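# Seat blue spool on free post, re-rest the frame

## Task

Put the blue spool upright and centred on a post that has nothing on it, and return the frame to its rests. Both must stay that way with no robot holding them; finish with all grippers open and the arms moved away.

## Robot and tools

Robots and cameras. There are three identical i2rt Big YAM arms: arm1, arm2 and arm3. Each has six revolute joints, a two-finger gripper and a wrist camera (arm1_cam_wrist, arm2_cam_wrist, arm3_cam_wrist). Two cameras fixed in the room, cam_high and cam_low, give overall views. With joints 1 and 6 at 0 and the hand level and forward, the wrist camera rides on top of the hand looking toward the fingertips. The hand can reach roughly 1.0 m from the joint1 axis.

Frames. There is a single scene frame with its origin on the floor and +z up. The point called hand lies midway between the two fingertips; its z axis runs along the fingers and the fingers close along its y axis. Each arm's foot has its own real placement, which is never printed.

execute_actions. Argument actions is a list holding one action or none. An action is an object keyed by arm name; under each name goes "joints", an object of absolute targets (not offsets) by joint name. Any subset of arms and joints may appear. Units and ranges: joint1_rad -2.879 to 2.879 (turns the arm about its foot, positive counter-clockwise seen from above, 0 faces where the foot faces); joint2_rad 0 to 3.141 (shoulder, 0 has the upper arm pointing back roughly level, increasing lifts it up and forward); joint3_rad 0 to 3.019 (elbow, 0 folded, increasing opens); joint4_rad -1.692 to 1.57 (hand pitch, positive tips fingers up); joint5_rad -1.57 to 1.57 (sideways swing, positive toward the arm's right); joint6_rad -2.094 to 2.094 (roll, positive clockwise viewed from behind the hand); gripper_m 0 to 0.093, the fingertip gap in metres. Tolerances for counting a joint as arrived: ±0.045, 0.14, 0.09, 0.055, 0.03, 0.035 rad and ±0.003 m. Every motion in an action starts at once and may finish at different moments; joints move at different speeds, so the hand may sweep a wide path. An unknown key or out-of-range number rejects the whole call and nothing moves. Optional cameras lists which images to return (omitted, null or ["all"] gives all; [] gives none); a pictures line gives the image order. An empty actions list just reports state and images.

wait takes seconds from 0 to 10, commands nothing and returns the same report. zoom_image takes camera and region [x0, y0, x1, y1] in pixels from the image's top-left, at most 504 by 504, and only works on cameras with full images in the latest result. read_manual returns only licence texts. finished_scene takes the number of the current scene and ends it irreversibly after the last command has been held; its result says whether the job succeeded and gives the next task. Replying without any tool call ends everything.

Reading results. joint_positions gives each joint's value. joint_status tells how each commanded motion of the last accepted action ended: off_target (stopped short and may still push toward the target), contact_stop or time_out (old target dropped and the joint holds where it stopped, though after time_out a joint may keep a target within 0.375, 0.375, 0.113, 0.225, 0.075 and 0.3 rad for joints 1 to 6 and keep pushing, moving on its own if freed), not_followed (a built-in self/inter-arm clearance check withheld that arm's joint targets; a "joint command not followed" line, usually with a "cause:" line, explains; gripper targets still run, and withheld targets may be retried with each later action). on_its_own lists what the call did not command; its "held at" value is the held target, not the current position. limit_stop_at_motor_heat marks keys stopped by overheating; resend those targets. A reported stop cancels the remaining execute_actions, wait and finished_scene calls in the same reply.

Cautions. Left-out joints may keep pushing toward old targets without any status showing it; to relieve a push, command the joint its reported position. Very small target changes may not move a joint. The arms do not halt on contact and can press hard; prolonged pushing or holding a load heats motors: MOTOR HOT appears at 85 °C, and at 100 °C an OVER-TEMPERATURE FAULT drops that arm until it cools. A loaded joint sags after holding. Grippers squeeze at about 50 to 62 N per pad, sometimes less. A hard press between two arms fails the task and ends the run, and a hard collision may too; the clearance check can react late and ignores fingers, gripper housings and wrist cameras, and no line reports arm-to-arm contact. Objects touching robots do not count as such contact. Arms do not wait for one another. Loose objects may occasionally get a small push from outside. Pushing anything off the work area or onto the floor fails the job, and drops, slips, slams and forceful pushes are penalised. Before finishing, confirm the spool and frame rest unsupported, then open the grippers and pull the arms clear.

Each tool is called after "Call:" by a JSON object that holds its "fn" and its "kwargs".

## Session

I'll start by looking at the scene.

Call:
{"fn": "execute_actions", "kwargs": {"actions": []}}

Scene clock: 0.00 s.
Motor temperatures (°C, as the motors report them): arm1=[25 26 28 27 27 27] | arm2=[25 25 27 25 26 27] | arm3=[26 24 28 27 27 25]
arm1.joint_positions: joint1_rad=-0.209 joint2_rad=+0.549 joint3_rad=+1.413 joint4_rad=-1.199 joint5_rad=+0.108 joint6_rad=+0.055 gripper_m=+0.095
arm1.joint_status: not commanded
arm1.hand: x=+1.2379 y=+0.0731 z=+1.4322 quat_wxyz=(-0.101, +0.804, -0.155, -0.565) (m; scene frame)
arm2.joint_positions: joint1_rad=+0.428 joint2_rad=+0.634 joint3_rad=+1.457 joint4_rad=-1.287 joint5_rad=-0.043 joint6_rad=-0.226 gripper_m=+0.094
arm2.joint_status: not commanded
arm2.hand: x=-0.5215 y=+1.1358 z=+1.3887 quat_wxyz=(-0.489, -0.139, -0.839, +0.195) (m; scene frame)
arm3.joint_positions: joint1_rad=-0.019 joint2_rad=+0.447 joint3_rad=+1.331 joint4_rad=-1.269 joint5_rad=+0.187 joint6_rad=-0.475 gripper_m=+0.094
arm3.joint_status: not commanded
arm3.hand: x=-0.6123 y=-1.1100 z=+1.3691 quat_wxyz=(-0.551, +0.544, -0.626, -0.088) (m; scene frame)
pictures: arm1_cam_wrist, arm2_cam_wrist, arm3_cam_wrist, cam_high, cam_low
Images, in order (width x height): arm1_cam_wrist 504x504, arm2_cam_wrist 504x504, arm3_cam_wrist 504x504, cam_high 672x504, cam_low 672x504.

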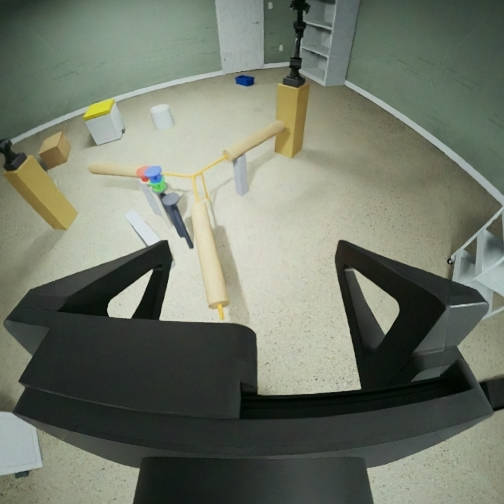

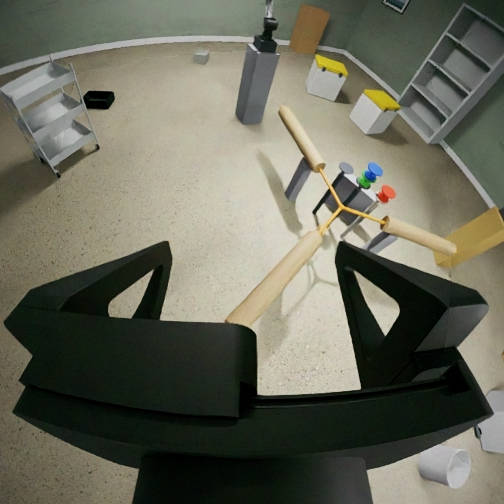

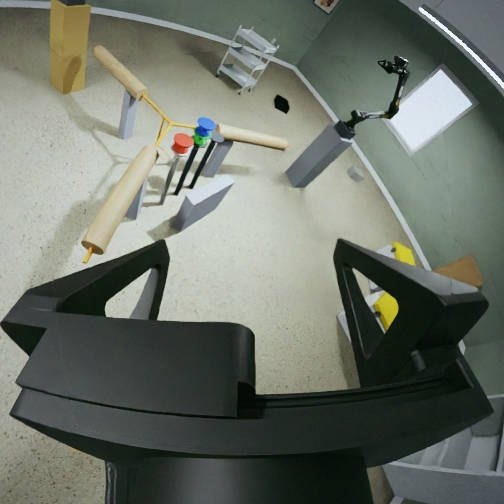

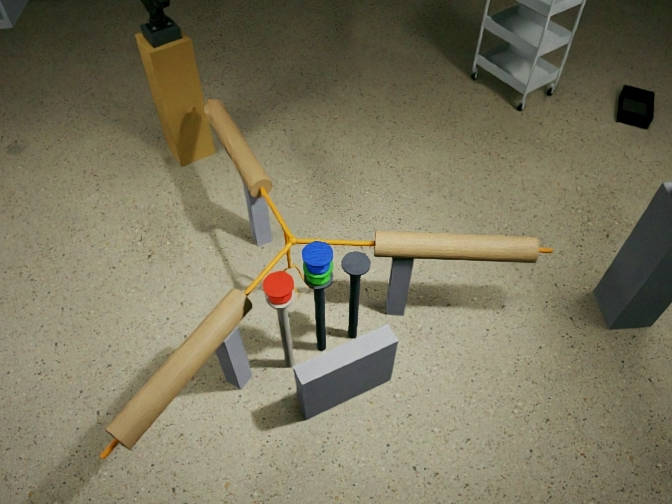

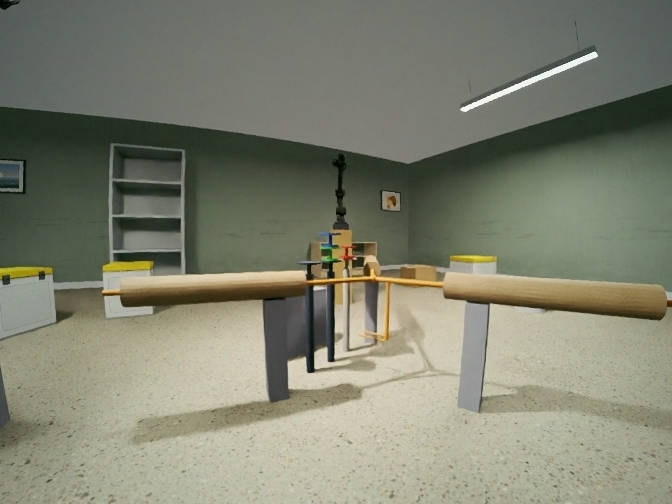

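Call:
{"fn": "zoom_image", "kwargs": {"camera": "cam_high", "region": [200, 170, 440, 420]}}

Call:
{"fn": "zoom_image", "kwargs": {"camera": "cam_low", "region": [250, 210, 450, 410]}}

Call:
{"fn": "zoom_image", "kwargs": {"camera": "arm2_cam_wrist", "region": [270, 130, 430, 270]}}

Call:
{"fn": "zoom_image", "kwargs": {"camera": "arm3_cam_wrist", "region": [80, 70, 300, 270]}}

Call:
{"fn": "zoom_image", "kwargs": {"camera": "arm1_cam_wrist", "region": [80, 130, 300, 330]}}

Region (200, 170, 440, 420) of cam_high's 672x504 image, scaled by 2.016, with more detail than that image has; it fills the left 484 columns of this view, and the rest is white.

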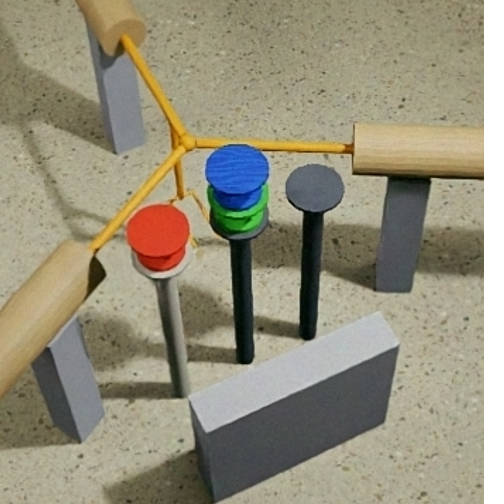

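Region (250, 210, 450, 410) of cam_low's 672x504 image, scaled by 2.520, with more detail than that image has.

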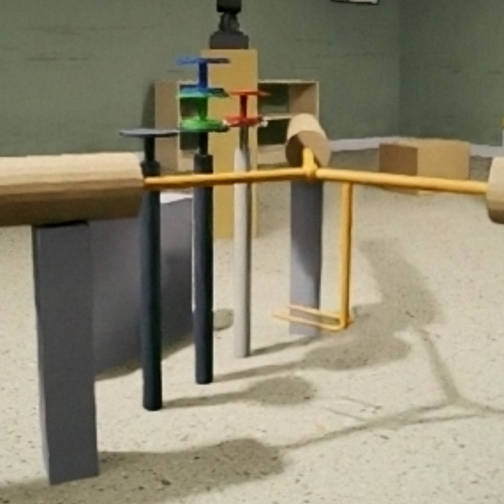

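Region (270, 130, 430, 270) of arm2_cam_wrist's 504x504 image, scaled by 3.150, with more detail than that image has; it fills the top 441 rows of this view, and the rest is white.

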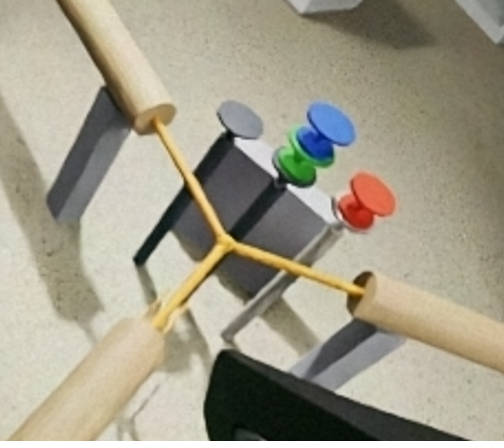

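Region (80, 70, 300, 270) of arm3_cam_wrist's 504x504 image, scaled by 2.291, with more detail than that image has; it fills the top 458 rows of this view, and the rest is white.

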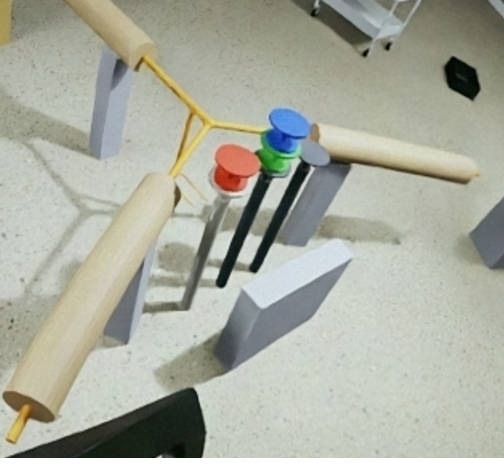

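Region (80, 130, 300, 330) of arm1_cam_wrist's 504x504 image, scaled by 2.291, with more detail than that image has; it fills the top 458 rows of this view, and the rest is white.

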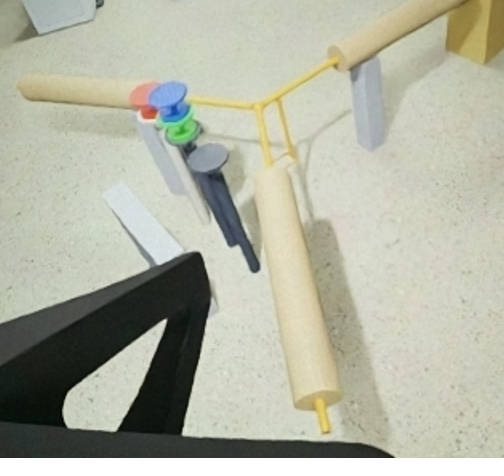

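Call:
{"fn": "execute_actions", "kwargs": {"actions": [{"arm1": {"joints": {"joint1_rad": 0.044, "joint2_rad": 2.222, "joint3_rad": 1.096, "joint4_rad": -0.445, "joint5_rad": 0, "joint6_rad": 0, "gripper_m": 0.09}}, "arm2": {"joints": {"joint1_rad": -0.031, "joint2_rad": 2.18, "joint3_rad": 1.096, "joint4_rad": -0.487, "joint5_rad": 0, "joint6_rad": 0, "gripper_m": 0.09}}, "arm3": {"joints": {"joint1_rad": -0.049, "joint2_rad": 2.18, "joint3_rad": 1.096, "joint4_rad": -0.487, "joint5_rad": 0, "joint6_rad": 0, "gripper_m": 0.09}}}]}}

Scene clock: 120.87 s.
Motor temperatures (°C, as the motors report them): arm1=[25 26 37 27 27 27] | arm2=[25 25 34 25 26 27] | arm3=[26 25 34 27 27 25]
arm1.joint_positions: joint1_rad=+0.041 joint2_rad=+2.224 joint3_rad=+1.092 joint4_rad=-0.458 joint5_rad=+0.002 joint6_rad=+0.008 gripper_m=+0.090
arm1.joint_status: all done
arm1.hand: x=+0.9902 y=+0.0013 z=+0.6302 quat_wxyz=(+0.000, +1.000, -0.005, +0.018) (m; scene frame)
arm2.joint_positions: joint1_rad=-0.035 joint2_rad=+2.186 joint3_rad=+1.089 joint4_rad=-0.497 joint5_rad=-0.003 joint6_rad=-0.009 gripper_m=+0.090
arm2.joint_status: all done
arm2.hand: x=-0.4943 y=+0.8512 z=+0.6263 quat_wxyz=(+0.009, -0.497, -0.868, -0.002) (m; scene frame)
arm3.joint_positions: joint1_rad=-0.039 joint2_rad=+2.178 joint3_rad=+1.096 joint4_rad=-0.497 joint5_rad=+0.002 joint6_rad=-0.011 gripper_m=+0.090
arm3.joint_status: all done
arm3.hand: x=-0.4933 y=-0.8474 z=+0.6270 quat_wxyz=(+0.005, +0.510, -0.860, +0.007) (m; scene frame)
pictures: arm1_cam_wrist, arm2_cam_wrist, arm3_cam_wrist, cam_high, cam_low
Images, in order (width x height): arm1_cam_wrist 504x504, arm2_cam_wrist 504x504, arm3_cam_wrist 504x504, cam_high 672x504, cam_low 672x504.

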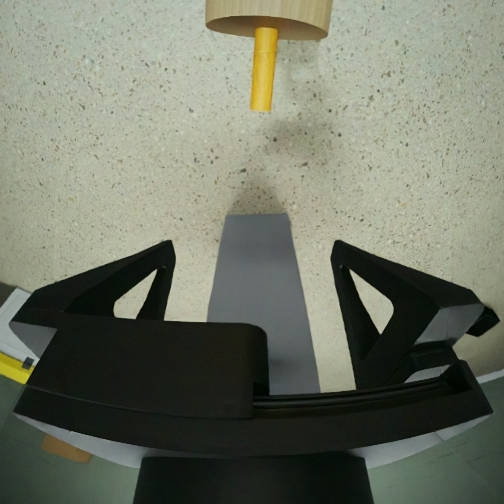

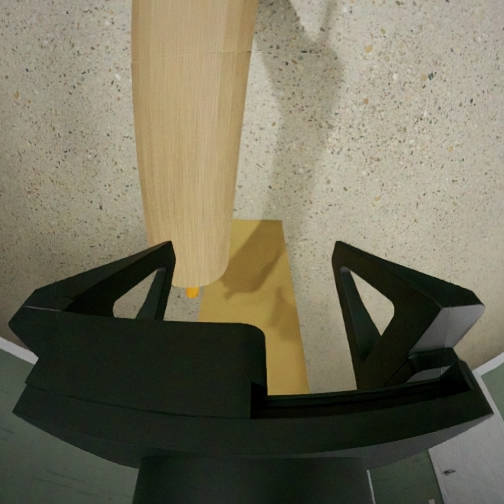

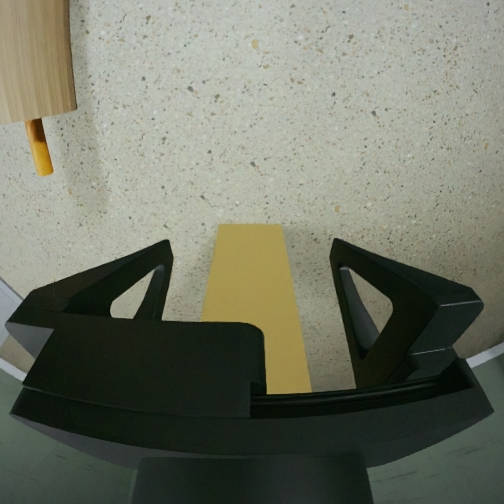

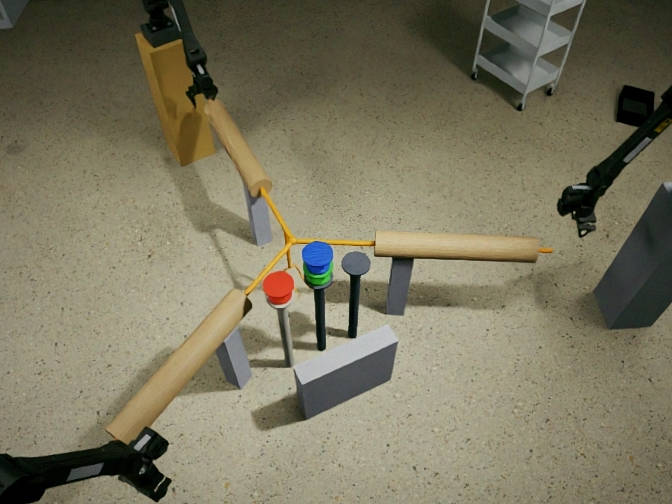

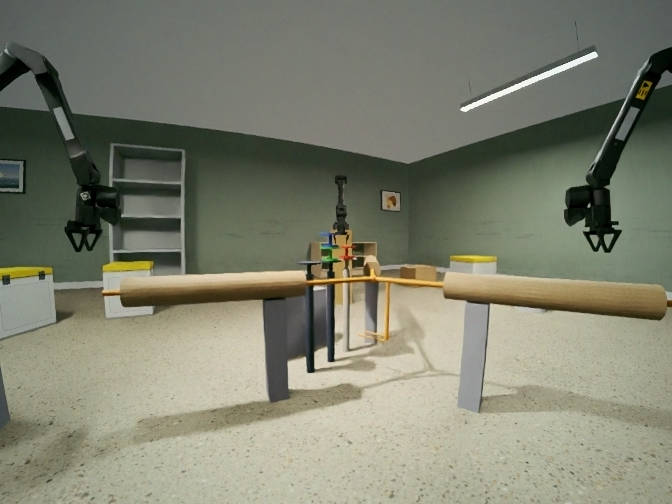

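Call:
{"fn": "execute_actions", "kwargs": {"actions": [{"arm1": {"joints": {"joint1_rad": 0.018, "joint2_rad": 2.413, "joint3_rad": 1.4375, "joint4_rad": -0.57, "joint5_rad": 0, "joint6_rad": 0.073}}, "arm2": {"joints": {"joint1_rad": 0.178, "joint2_rad": 1.972, "joint3_rad": 0.681, "joint4_rad": -0.27, "joint5_rad": 0, "joint6_rad": 0.307}}, "arm3": {"joints": {"joint1_rad": 0.363, "joint2_rad": 2.371, "joint3_rad": 1.435, "joint4_rad": -0.625, "joint5_rad": 0, "joint6_rad": 0.511}}}]}}

Scene clock: 188.67 s.
Motor temperatures (°C, as the motors report them): arm1=[25 32 33 27 27 27] | arm2=[25 29 31 25 26 27] | arm3=[26 29 31 27 27 25]
arm1.joint_positions: joint1_rad=+0.022 joint2_rad=+2.417 joint3_rad=+1.418 joint4_rad=-0.557 joint5_rad=+0.002 joint6_rad=+0.065 gripper_m=+0.090
arm1.joint_status: all done
arm1.hand: x=+0.8937 y=+0.0123 z=+0.5935 quat_wxyz=(+0.000, +0.999, -0.043, +0.001) (m; scene frame)
arm2.joint_positions: joint1_rad=+0.183 joint2_rad=+1.970 joint3_rad=+0.671 joint4_rad=-0.279 joint5_rad=-0.001 joint6_rad=+0.297 gripper_m=+0.090
arm2.joint_status: all done
arm2.hand: x=-0.5018 y=+1.0089 z=+0.6489 quat_wxyz=(+0.003, -0.535, -0.845, +0.003) (m; scene frame)
arm3.joint_positions: joint1_rad=+0.360 joint2_rad=+2.366 joint3_rad=+1.420 joint4_rad=-0.614 joint5_rad=-0.001 joint6_rad=+0.499 gripper_m=+0.090
arm3.joint_status: all done
arm3.hand: x=-0.6604 y=-0.6953 z=+0.5976 quat_wxyz=(+0.000, +0.461, -0.888, -0.001) (m; scene frame)
pictures: arm1_cam_wrist, arm2_cam_wrist, arm3_cam_wrist, cam_high, cam_low
Images, in order (width x height): arm1_cam_wrist 504x504, arm2_cam_wrist 504x504, arm3_cam_wrist 504x504, cam_high 672x504, cam_low 672x504.

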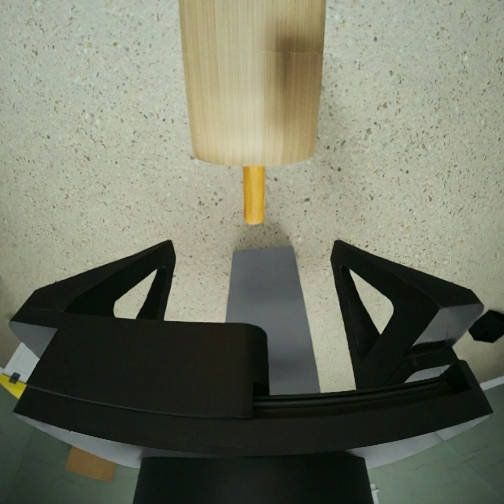

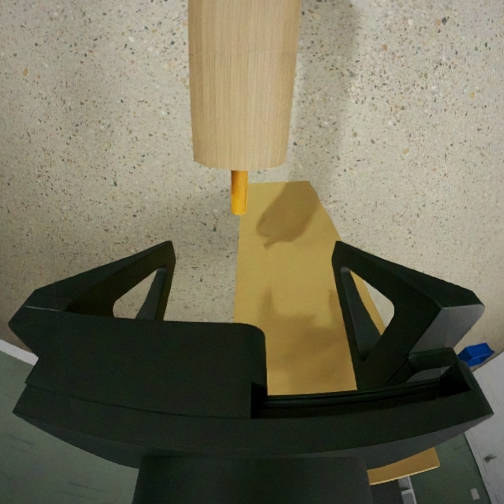

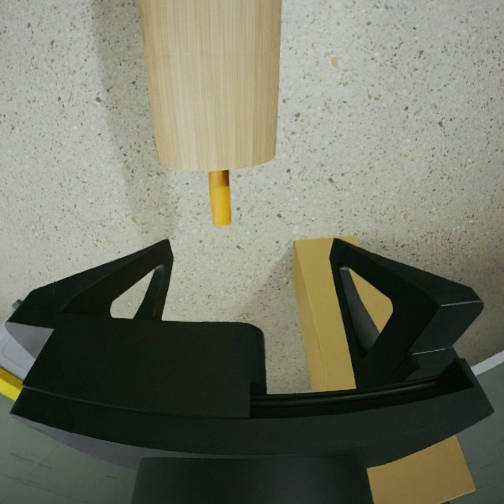

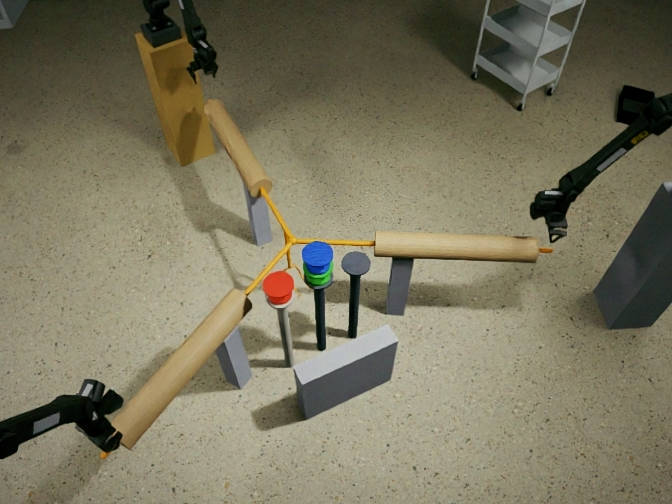

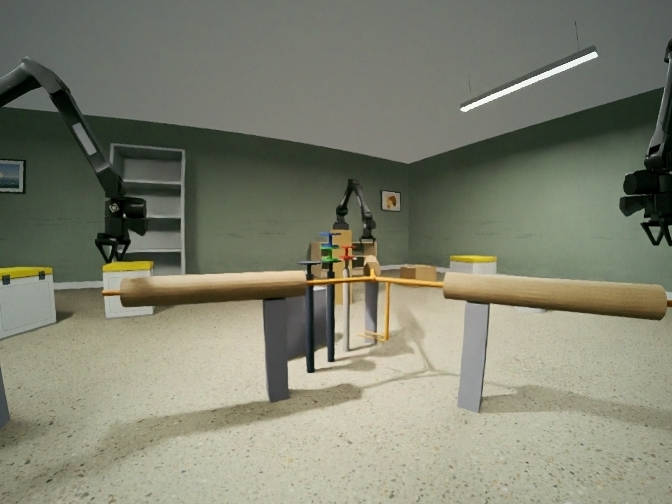

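Call:
{"fn": "execute_actions", "kwargs": {"actions": [{"arm1": {"joints": {"joint1_rad": 0.022, "joint2_rad": 2.460, "joint3_rad": 1.432, "joint4_rad": -0.497, "joint5_rad": 0, "joint6_rad": 0.097}}, "arm2": {"joints": {"joint1_rad": 0.258, "joint2_rad": 2.195, "joint3_rad": 0.66, "joint4_rad": -0.018, "joint5_rad": 0, "joint6_rad": 0.412}}, "arm3": {"joints": {"joint1_rad": 0.419, "joint2_rad": 2.44, "joint3_rad": 1.484, "joint4_rad": -0.58, "joint5_rad": 0, "joint6_rad": 0.585}}}]}}

Scene clock: 223.13 s.
Motor temperatures (°C, as the motors report them): arm1=[25 34 34 27 27 27] | arm2=[25 28 31 25 26 27] | arm3=[26 32 33 27 27 25]
arm1.joint_positions: joint1_rad=+0.022 joint2_rad=+2.437 joint3_rad=+1.418 joint4_rad=-0.512 joint5_rad=+0.002 joint6_rad=+0.089 gripper_m=+0.090
arm1.joint_status: all done
arm1.hand: x=+0.8901 y=+0.0124 z=+0.5832 quat_wxyz=(+0.000, +0.998, -0.055, -0.011) (m; scene frame)
arm2.joint_positions: joint1_rad=+0.260 joint2_rad=+2.202 joint3_rad=+0.658 joint4_rad=-0.029 joint5_rad=-0.001 joint6_rad=+0.402 gripper_m=+0.090
arm2.joint_status: all done
arm2.hand: x=-0.5001 y=+1.0414 z=+0.5781 quat_wxyz=(+0.000, -0.546, -0.838, +0.004) (m; scene frame)
arm3.joint_positions: joint1_rad=+0.423 joint2_rad=+2.424 joint3_rad=+1.461 joint4_rad=-0.589 joint5_rad=-0.001 joint6_rad=+0.573 gripper_m=+0.090
arm3.joint_status: all done
arm3.hand: x=-0.6958 y=-0.6844 z=+0.5744 quat_wxyz=(-0.002, +0.456, -0.890, -0.004) (m; scene frame)
pictures: arm1_cam_wrist, arm2_cam_wrist, arm3_cam_wrist, cam_high, cam_low
Images, in order (width x height): arm1_cam_wrist 504x504, arm2_cam_wrist 504x504, arm3_cam_wrist 504x504, cam_high 672x504, cam_low 672x504.

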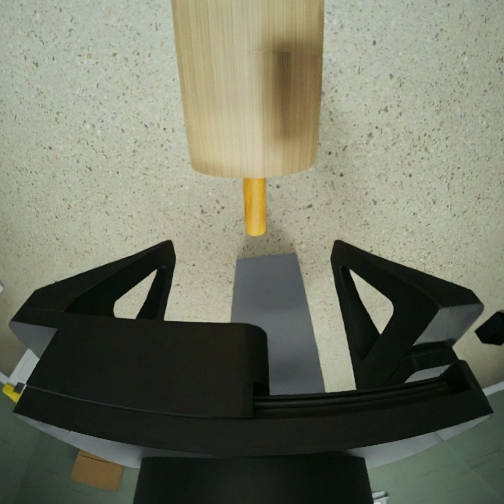

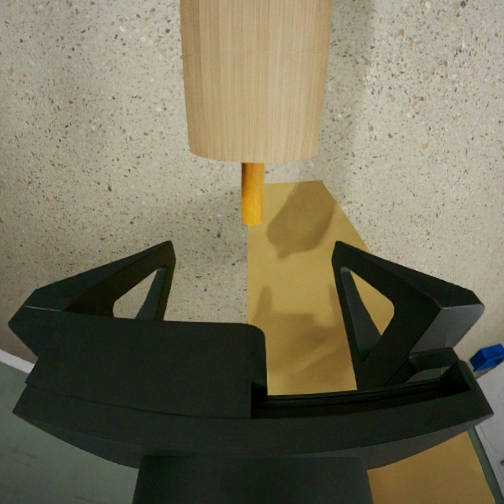

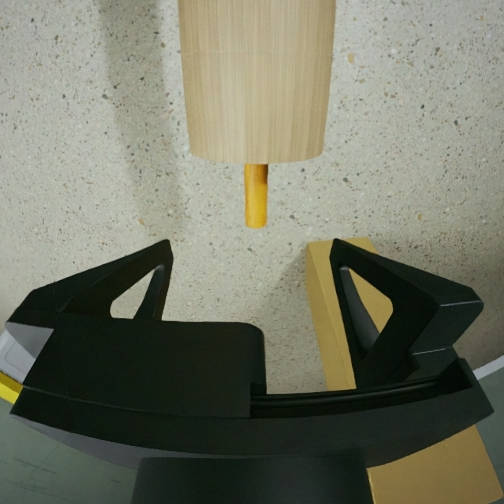

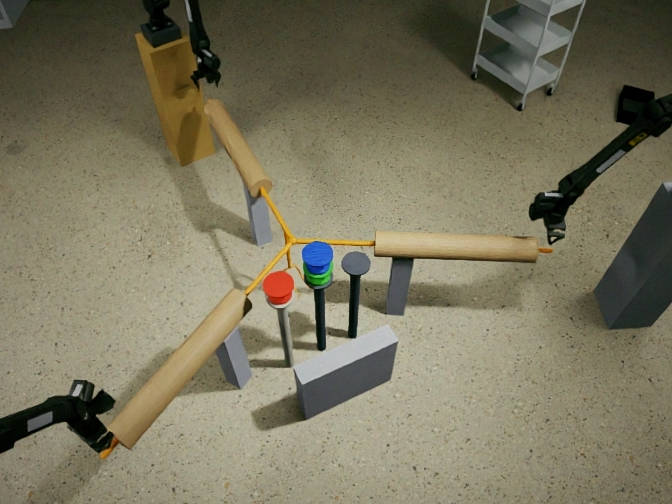

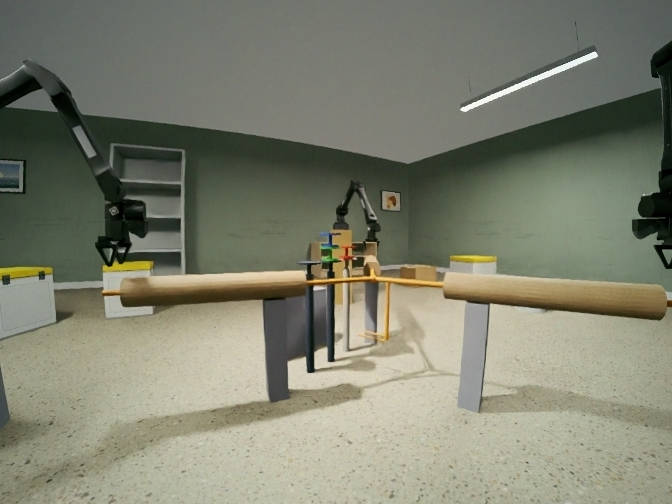

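Call:
{"fn": "execute_actions", "kwargs": {"actions": [{"arm1": {"joints": {"joint1_rad": 0.022, "joint2_rad": 2.654, "joint3_rad": 1.525, "joint4_rad": -0.397, "joint5_rad": 0, "joint6_rad": 0.08}}, "arm2": {"joints": {"joint1_rad": 0.26, "joint2_rad": 2.51, "joint3_rad": 0.795, "joint4_rad": 0.165, "joint5_rad": 0, "joint6_rad": 0.41}}, "arm3": {"joints": {"joint1_rad": 0.419, "joint2_rad": 2.63, "joint3_rad": 1.582, "joint4_rad": -0.487, "joint5_rad": 0, "joint6_rad": 0.58}}}]}}

Scene clock: 243.83 s.
Motor temperatures (°C, as the motors report them): arm1=[25 34 34 27 27 27] | arm2=[25 28 30 25 26 27] | arm3=[26 32 33 27 27 25]
arm1.joint_positions: joint1_rad=+0.020 joint2_rad=+2.602 joint3_rad=+1.527 joint4_rad=-0.395 joint5_rad=+0.010 joint6_rad=+0.082 gripper_m=+0.090
arm1.joint_status: all done
arm1.hand: x=+0.8678 y=+0.0150 z=+0.5158 quat_wxyz=(-0.003, +0.998, -0.053, -0.042) (m; scene frame)
arm2.joint_positions: joint1_rad=+0.260 joint2_rad=+2.390 joint3_rad=+0.798 joint4_rad=+0.162 joint5_rad=+0.044 joint6_rad=+0.395 gripper_m=+0.090
arm2.joint_status: joint5_rad off_target (ended at +0.044, target +0.000); the others done
arm2.hand: x=-0.4612 y=+0.9933 z=+0.5240 quat_wxyz=(-0.066, -0.543, -0.836, +0.039) (m; scene frame)
arm3.joint_positions: joint1_rad=+0.425 joint2_rad=+2.544 joint3_rad=+1.574 joint4_rad=-0.498 joint5_rad=+0.012 joint6_rad=+0.579 gripper_m=+0.090
arm3.joint_status: all done
arm3.hand: x=-0.6929 y=-0.6447 z=+0.5332 quat_wxyz=(-0.028, +0.454, -0.890, -0.038) (m; scene frame)
pictures: arm1_cam_wrist, arm2_cam_wrist, arm3_cam_wrist, cam_high, cam_low
Images, in order (width x height): arm1_cam_wrist 504x504, arm2_cam_wrist 504x504, arm3_cam_wrist 504x504, cam_high 672x504, cam_low 672x504.

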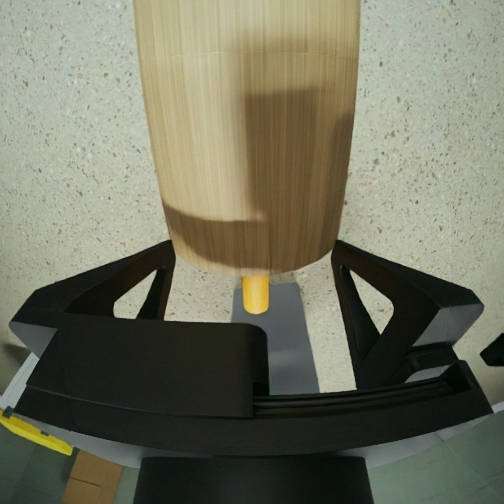

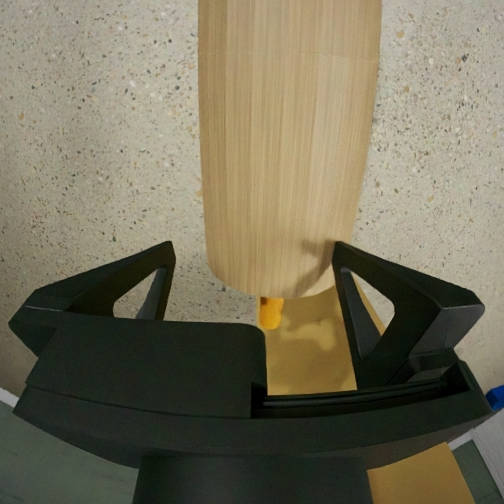

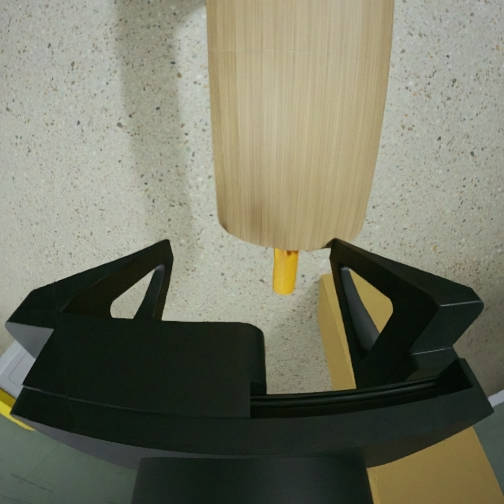

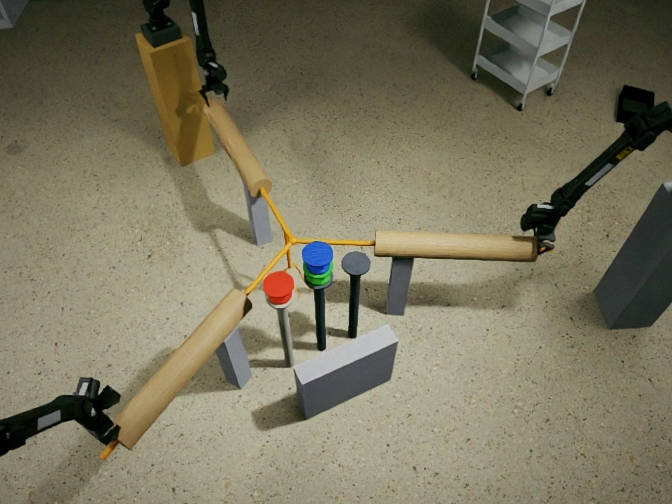

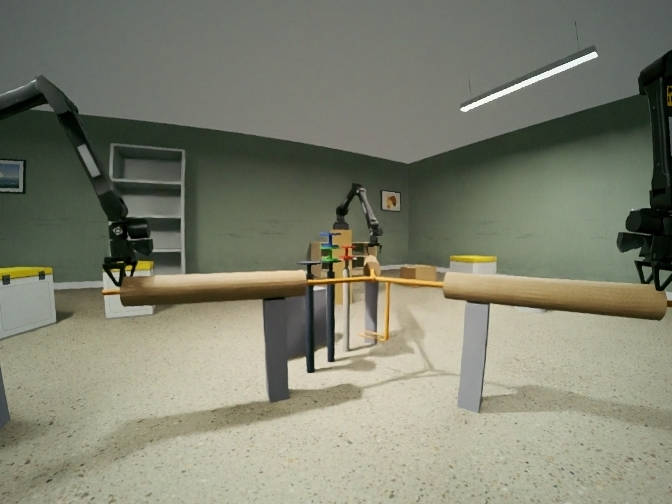

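Call:
{"fn": "execute_actions", "kwargs": {"actions": [{"arm1": {"joints": {"joint2_rad": 2.50}}, "arm2": {"joints": {"joint2_rad": 2.25}}, "arm3": {"joints": {"joint2_rad": 2.46}}}], "cameras": []}}

Call:
{"fn": "execute_actions", "kwargs": {"actions": [{"arm1": {"joints": {"joint3_rad": 1.42, "joint4_rad": -0.52}}, "arm2": {"joints": {"joint3_rad": 0.66, "joint4_rad": -0.04}}, "arm3": {"joints": {"joint3_rad": 1.46, "joint4_rad": -0.60}}}], "cameras": []}}

Call:
{"fn": "execute_actions", "kwargs": {"actions": [{"arm1": {"joints": {"joint2_rad": 2.654}}, "arm2": {"joints": {"joint2_rad": 2.51}}, "arm3": {"joints": {"joint2_rad": 2.63}}}]}}

Scene clock: 258.60 s.
Motor temperatures (°C, as the motors report them): arm1=[25 34 34 27 27 27] | arm2=[25 27 30 25 29 27] | arm3=[26 31 33 27 27 25]
arm1.joint_positions: joint1_rad=+0.020 joint2_rad=+2.497 joint3_rad=+1.523 joint4_rad=-0.395 joint5_rad=+0.003 joint6_rad=+0.082 gripper_m=+0.090
arm1.joint_status: all done
arm1.hand: x=+0.8252 y=+0.0149 z=+0.5759 quat_wxyz=(+0.002, +0.994, -0.052, -0.092) (m; scene frame)
arm2.joint_positions: joint1_rad=+0.257 joint2_rad=+2.239 joint3_rad=+0.794 joint4_rad=+0.162 joint5_rad=+0.004 joint6_rad=+0.401 gripper_m=+0.090
arm2.joint_status: all done
arm2.on_its_own: joint5_rad moved -0.040 to your old target +0.000
arm2.hand: x=-0.4160 y=+0.9592 z=+0.5810 quat_wxyz=(-0.141, -0.541, -0.828, +0.032) (m; scene frame)
arm3.joint_positions: joint1_rad=+0.425 joint2_rad=+2.444 joint3_rad=+1.574 joint4_rad=-0.496 joint5_rad=+0.002 joint6_rad=+0.579 gripper_m=+0.090
arm3.joint_status: all done
arm3.hand: x=-0.6927 y=-0.6065 z=+0.5940 quat_wxyz=(-0.049, +0.452, -0.887, -0.084) (m; scene frame)
pictures: none
No camera images: the call's "cameras" was empty. Leave "cameras" out to get every camera's image.

Scene clock: 259.73 s.
Motor temperatures (°C, as the motors report them): arm1=[25 34 34 27 27 27] | arm2=[25 27 30 25 28 27] | arm3=[26 32 33 27 27 25]
arm1.joint_positions: joint1_rad=+0.020 joint2_rad=+2.498 joint3_rad=+1.411 joint4_rad=-0.510 joint5_rad=+0.003 joint6_rad=+0.082 gripper_m=+0.090
arm1.joint_status: all done
arm1.hand: x=+0.9181 y=+0.0127 z=+0.5502 quat_wxyz=(-0.001, +0.998, -0.052, +0.021) (m; scene frame)
arm2.joint_positions: joint1_rad=+0.257 joint2_rad=+2.248 joint3_rad=+0.657 joint4_rad=-0.033 joint5_rad=+0.004 joint6_rad=+0.401 gripper_m=+0.090
arm2.joint_status: all done
arm2.hand: x=-0.5152 y=+1.0527 z=+0.5651 quat_wxyz=(+0.026, -0.547, -0.837, +0.002) (m; scene frame)
arm3.joint_positions: joint1_rad=+0.425 joint2_rad=+2.454 joint3_rad=+1.458 joint4_rad=-0.594 joint5_rad=+0.002 joint6_rad=+0.579 gripper_m=+0.090
arm3.joint_status: all done
arm3.hand: x=-0.6972 y=-0.6985 z=+0.5575 quat_wxyz=(+0.006, +0.454, -0.891, +0.013) (m; scene frame)
pictures: none
No camera images: the call's "cameras" was empty. Leave "cameras" out to get every camera's image.

Scene clock: 260.93 s.
Motor temperatures (°C, as the motors report them): arm1=[25 34 34 27 27 27] | arm2=[25 27 30 25 28 27] | arm3=[26 32 33 27 27 25]
arm1.joint_positions: joint1_rad=+0.020 joint2_rad=+2.668 joint3_rad=+1.414 joint4_rad=-0.510 joint5_rad=+0.003 joint6_rad=+0.082 gripper_m=+0.090
arm1.joint_status: all done
arm1.hand: x=+0.9946 y=+0.0108 z=+0.4706 quat_wxyz=(-0.003, +0.993, -0.052, +0.105) (m; scene frame)
arm2.joint_positions: joint1_rad=+0.257 joint2_rad=+2.518 joint3_rad=+0.664 joint4_rad=-0.036 joint5_rad=+0.004 joint6_rad=+0.401 gripper_m=+0.090
arm2.joint_status: all done
arm2.hand: x=-0.5926 y=+1.1251 z=+0.5055 quat_wxyz=(+0.156, -0.541, -0.826, -0.021) (m; scene frame)
arm3.joint_positions: joint1_rad=+0.425 joint2_rad=+2.635 joint3_rad=+1.453 joint4_rad=-0.595 joint5_rad=+0.002 joint6_rad=+0.579 gripper_m=+0.090
arm3.joint_status: all done
arm3.hand: x=-0.7011 y=-0.7788 z=+0.4676 quat_wxyz=(+0.052, +0.452, -0.886, +0.093) (m; scene frame)
pictures: arm1_cam_wrist, arm2_cam_wrist, arm3_cam_wrist, cam_high, cam_low
Images, in order (width x height): arm1_cam_wrist 504x504, arm2_cam_wrist 504x504, arm3_cam_wrist 504x504, cam_high 672x504, cam_low 672x504.

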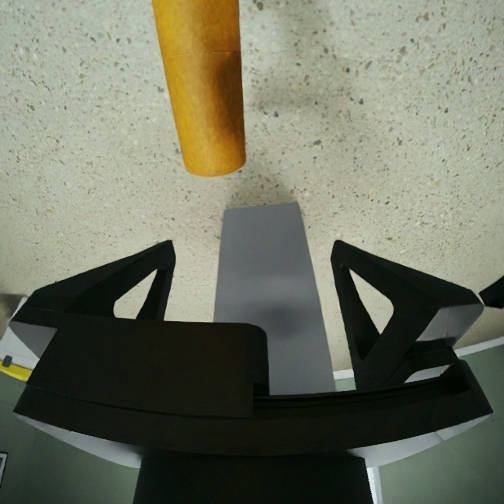

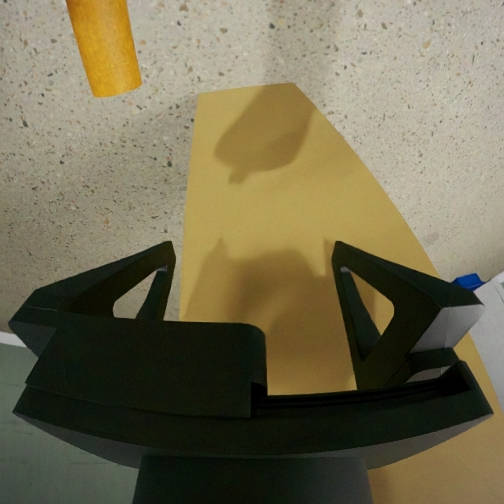

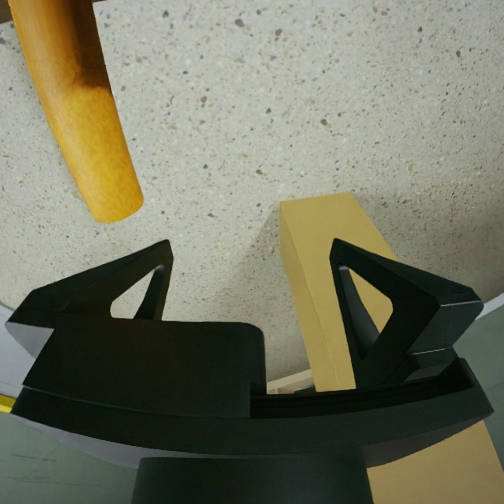

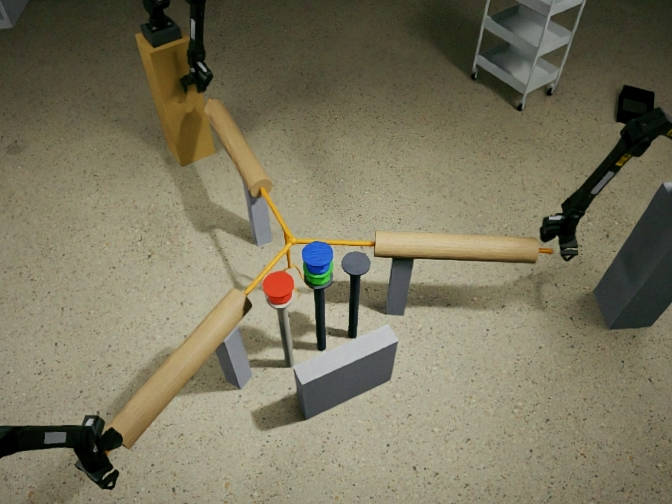

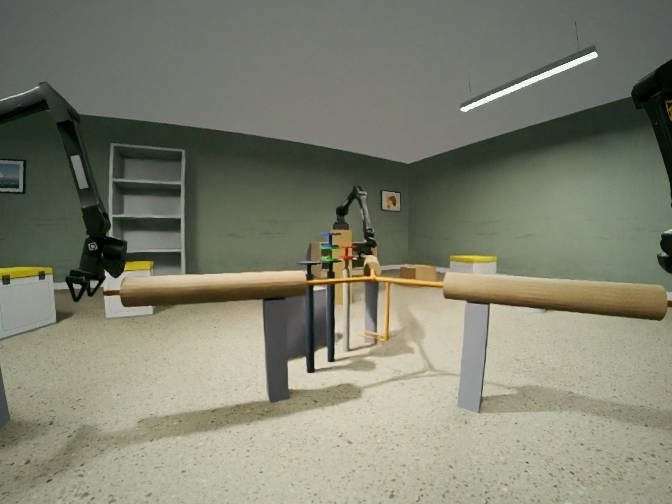

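Call:
{"fn": "execute_actions", "kwargs": {"actions": [{"arm1": {"joints": {"joint3_rad": 1.545, "joint4_rad": -0.405}}, "arm2": {"joints": {"joint3_rad": 0.795, "joint4_rad": 0.168}}, "arm3": {"joints": {"joint1_rad": 0.46, "joint3_rad": 1.50, "joint4_rad": -0.56}}}], "cameras": []}}

Call:
{"fn": "execute_actions", "kwargs": {"actions": [{"arm3": {"joints": {"joint1_rad": 0.42, "joint3_rad": 1.585, "joint4_rad": -0.485}}}]}}

Scene clock: 280.00 s.
Motor temperatures (°C, as the motors report them): arm1=[25 36 33 27 27 27] | arm2=[25 28 30 25 27 27] | arm3=[26 33 32 27 27 25]
arm1.joint_positions: joint1_rad=+0.020 joint2_rad=+2.656 joint3_rad=+1.540 joint4_rad=-0.413 joint5_rad=+0.003 joint6_rad=+0.082 gripper_m=+0.090
arm1.joint_status: all done
arm1.hand: x=+0.8898 y=+0.0132 z=+0.4885 quat_wxyz=(+0.000, +0.999, -0.052, -0.012) (m; scene frame)
arm2.joint_positions: joint1_rad=+0.257 joint2_rad=+2.508 joint3_rad=+0.803 joint4_rad=+0.159 joint5_rad=+0.004 joint6_rad=+0.401 gripper_m=+0.090
arm2.joint_status: all done
arm2.hand: x=-0.4929 y=+1.0306 z=+0.4851 quat_wxyz=(-0.013, -0.547, -0.837, +0.009) (m; scene frame)
arm3.joint_positions: joint1_rad=+0.456 joint2_rad=+2.633 joint3_rad=+1.484 joint4_rad=-0.569 joint5_rad=+0.002 joint6_rad=+0.579 gripper_m=+0.090
arm3.joint_status: all done
arm3.hand: x=-0.7153 y=-0.7529 z=+0.4703 quat_wxyz=(+0.037, +0.467, -0.881, +0.069) (m; scene frame)
pictures: none
No camera images: the call's "cameras" was empty. Leave "cameras" out to get every camera's image.

Scene clock: 280.77 s.
Motor temperatures (°C, as the motors report them): arm1=[25 36 33 27 27 27] | arm2=[25 28 30 25 27 27] | arm3=[26 33 32 27 27 25]
arm1.joint_positions: joint1_rad=+0.020 joint2_rad=+2.656 joint3_rad=+1.540 joint4_rad=-0.413 joint5_rad=+0.003 joint6_rad=+0.082 gripper_m=+0.090
arm1.joint_status: not commanded
arm1.hand: x=+0.8898 y=+0.0132 z=+0.4885 quat_wxyz=(+0.000, +0.999, -0.052, -0.012) (m; scene frame)
arm2.joint_positions: joint1_rad=+0.257 joint2_rad=+2.508 joint3_rad=+0.803 joint4_rad=+0.159 joint5_rad=+0.004 joint6_rad=+0.401 gripper_m=+0.090
arm2.joint_status: not commanded
arm2.hand: x=-0.4929 y=+1.0306 z=+0.4851 quat_wxyz=(-0.013, -0.547, -0.837, +0.009) (m; scene frame)
arm3.joint_positions: joint1_rad=+0.424 joint2_rad=+2.623 joint3_rad=+1.573 joint4_rad=-0.491 joint5_rad=+0.002 joint6_rad=+0.579 gripper_m=+0.090
arm3.joint_status: all done
arm3.hand: x=-0.6954 y=-0.6779 z=+0.4877 quat_wxyz=(-0.006, +0.454, -0.891, -0.008) (m; scene frame)
pictures: arm1_cam_wrist, arm2_cam_wrist, arm3_cam_wrist, cam_high, cam_low
Images, in order (width x height): arm1_cam_wrist 504x504, arm2_cam_wrist 504x504, arm3_cam_wrist 504x504, cam_high 672x504, cam_low 672x504.

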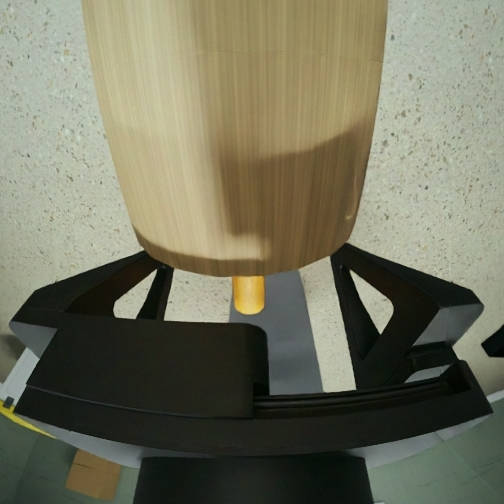

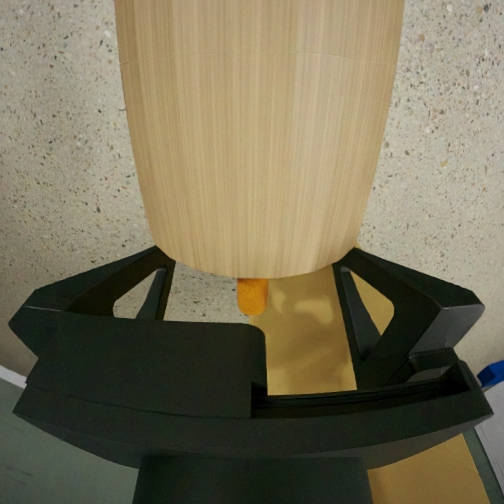

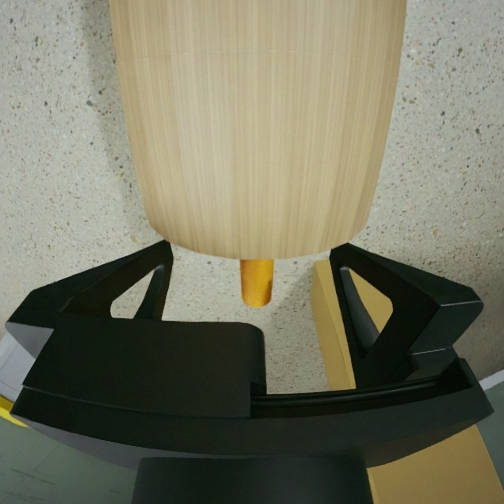

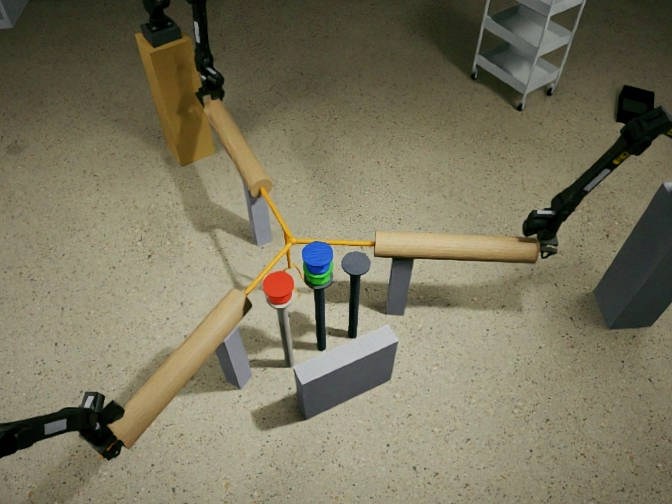

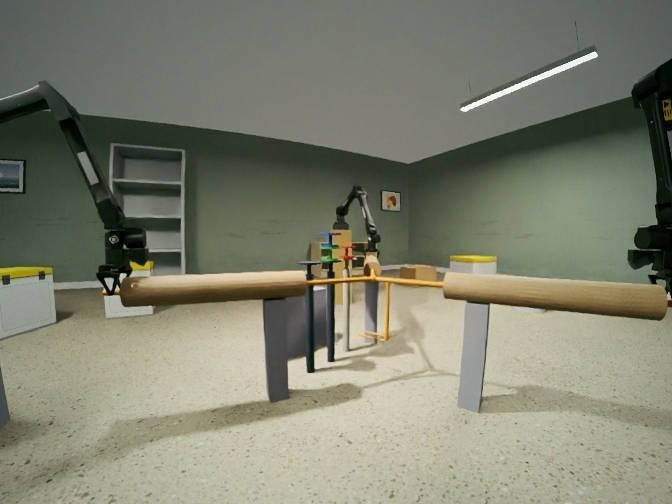

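Call:
{"fn": "zoom_image", "kwargs": {"camera": "cam_low", "region": [70, 220, 190, 330]}}

Call:
{"fn": "zoom_image", "kwargs": {"camera": "cam_high", "region": [490, 190, 600, 280]}}

Region (70, 220, 190, 330) of cam_low's 672x504 image, scaled by 4.200, with more detail than that image has; it fills the top 462 rows of this view, and the rest is white.

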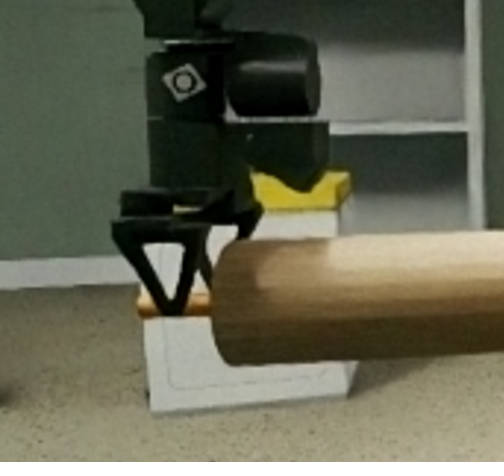

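Region (490, 190, 600, 280) of cam_high's 672x504 image, scaled by 4.582, with more detail than that image has; it fills the top 412 rows of this view, and the rest is white.

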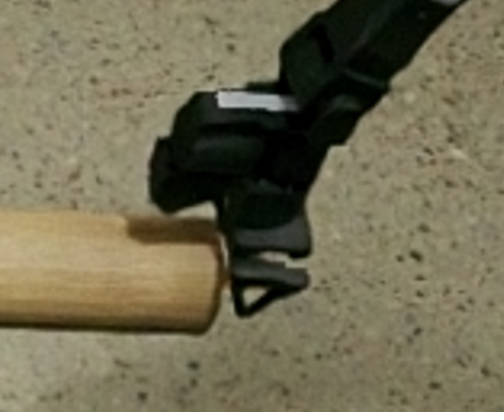

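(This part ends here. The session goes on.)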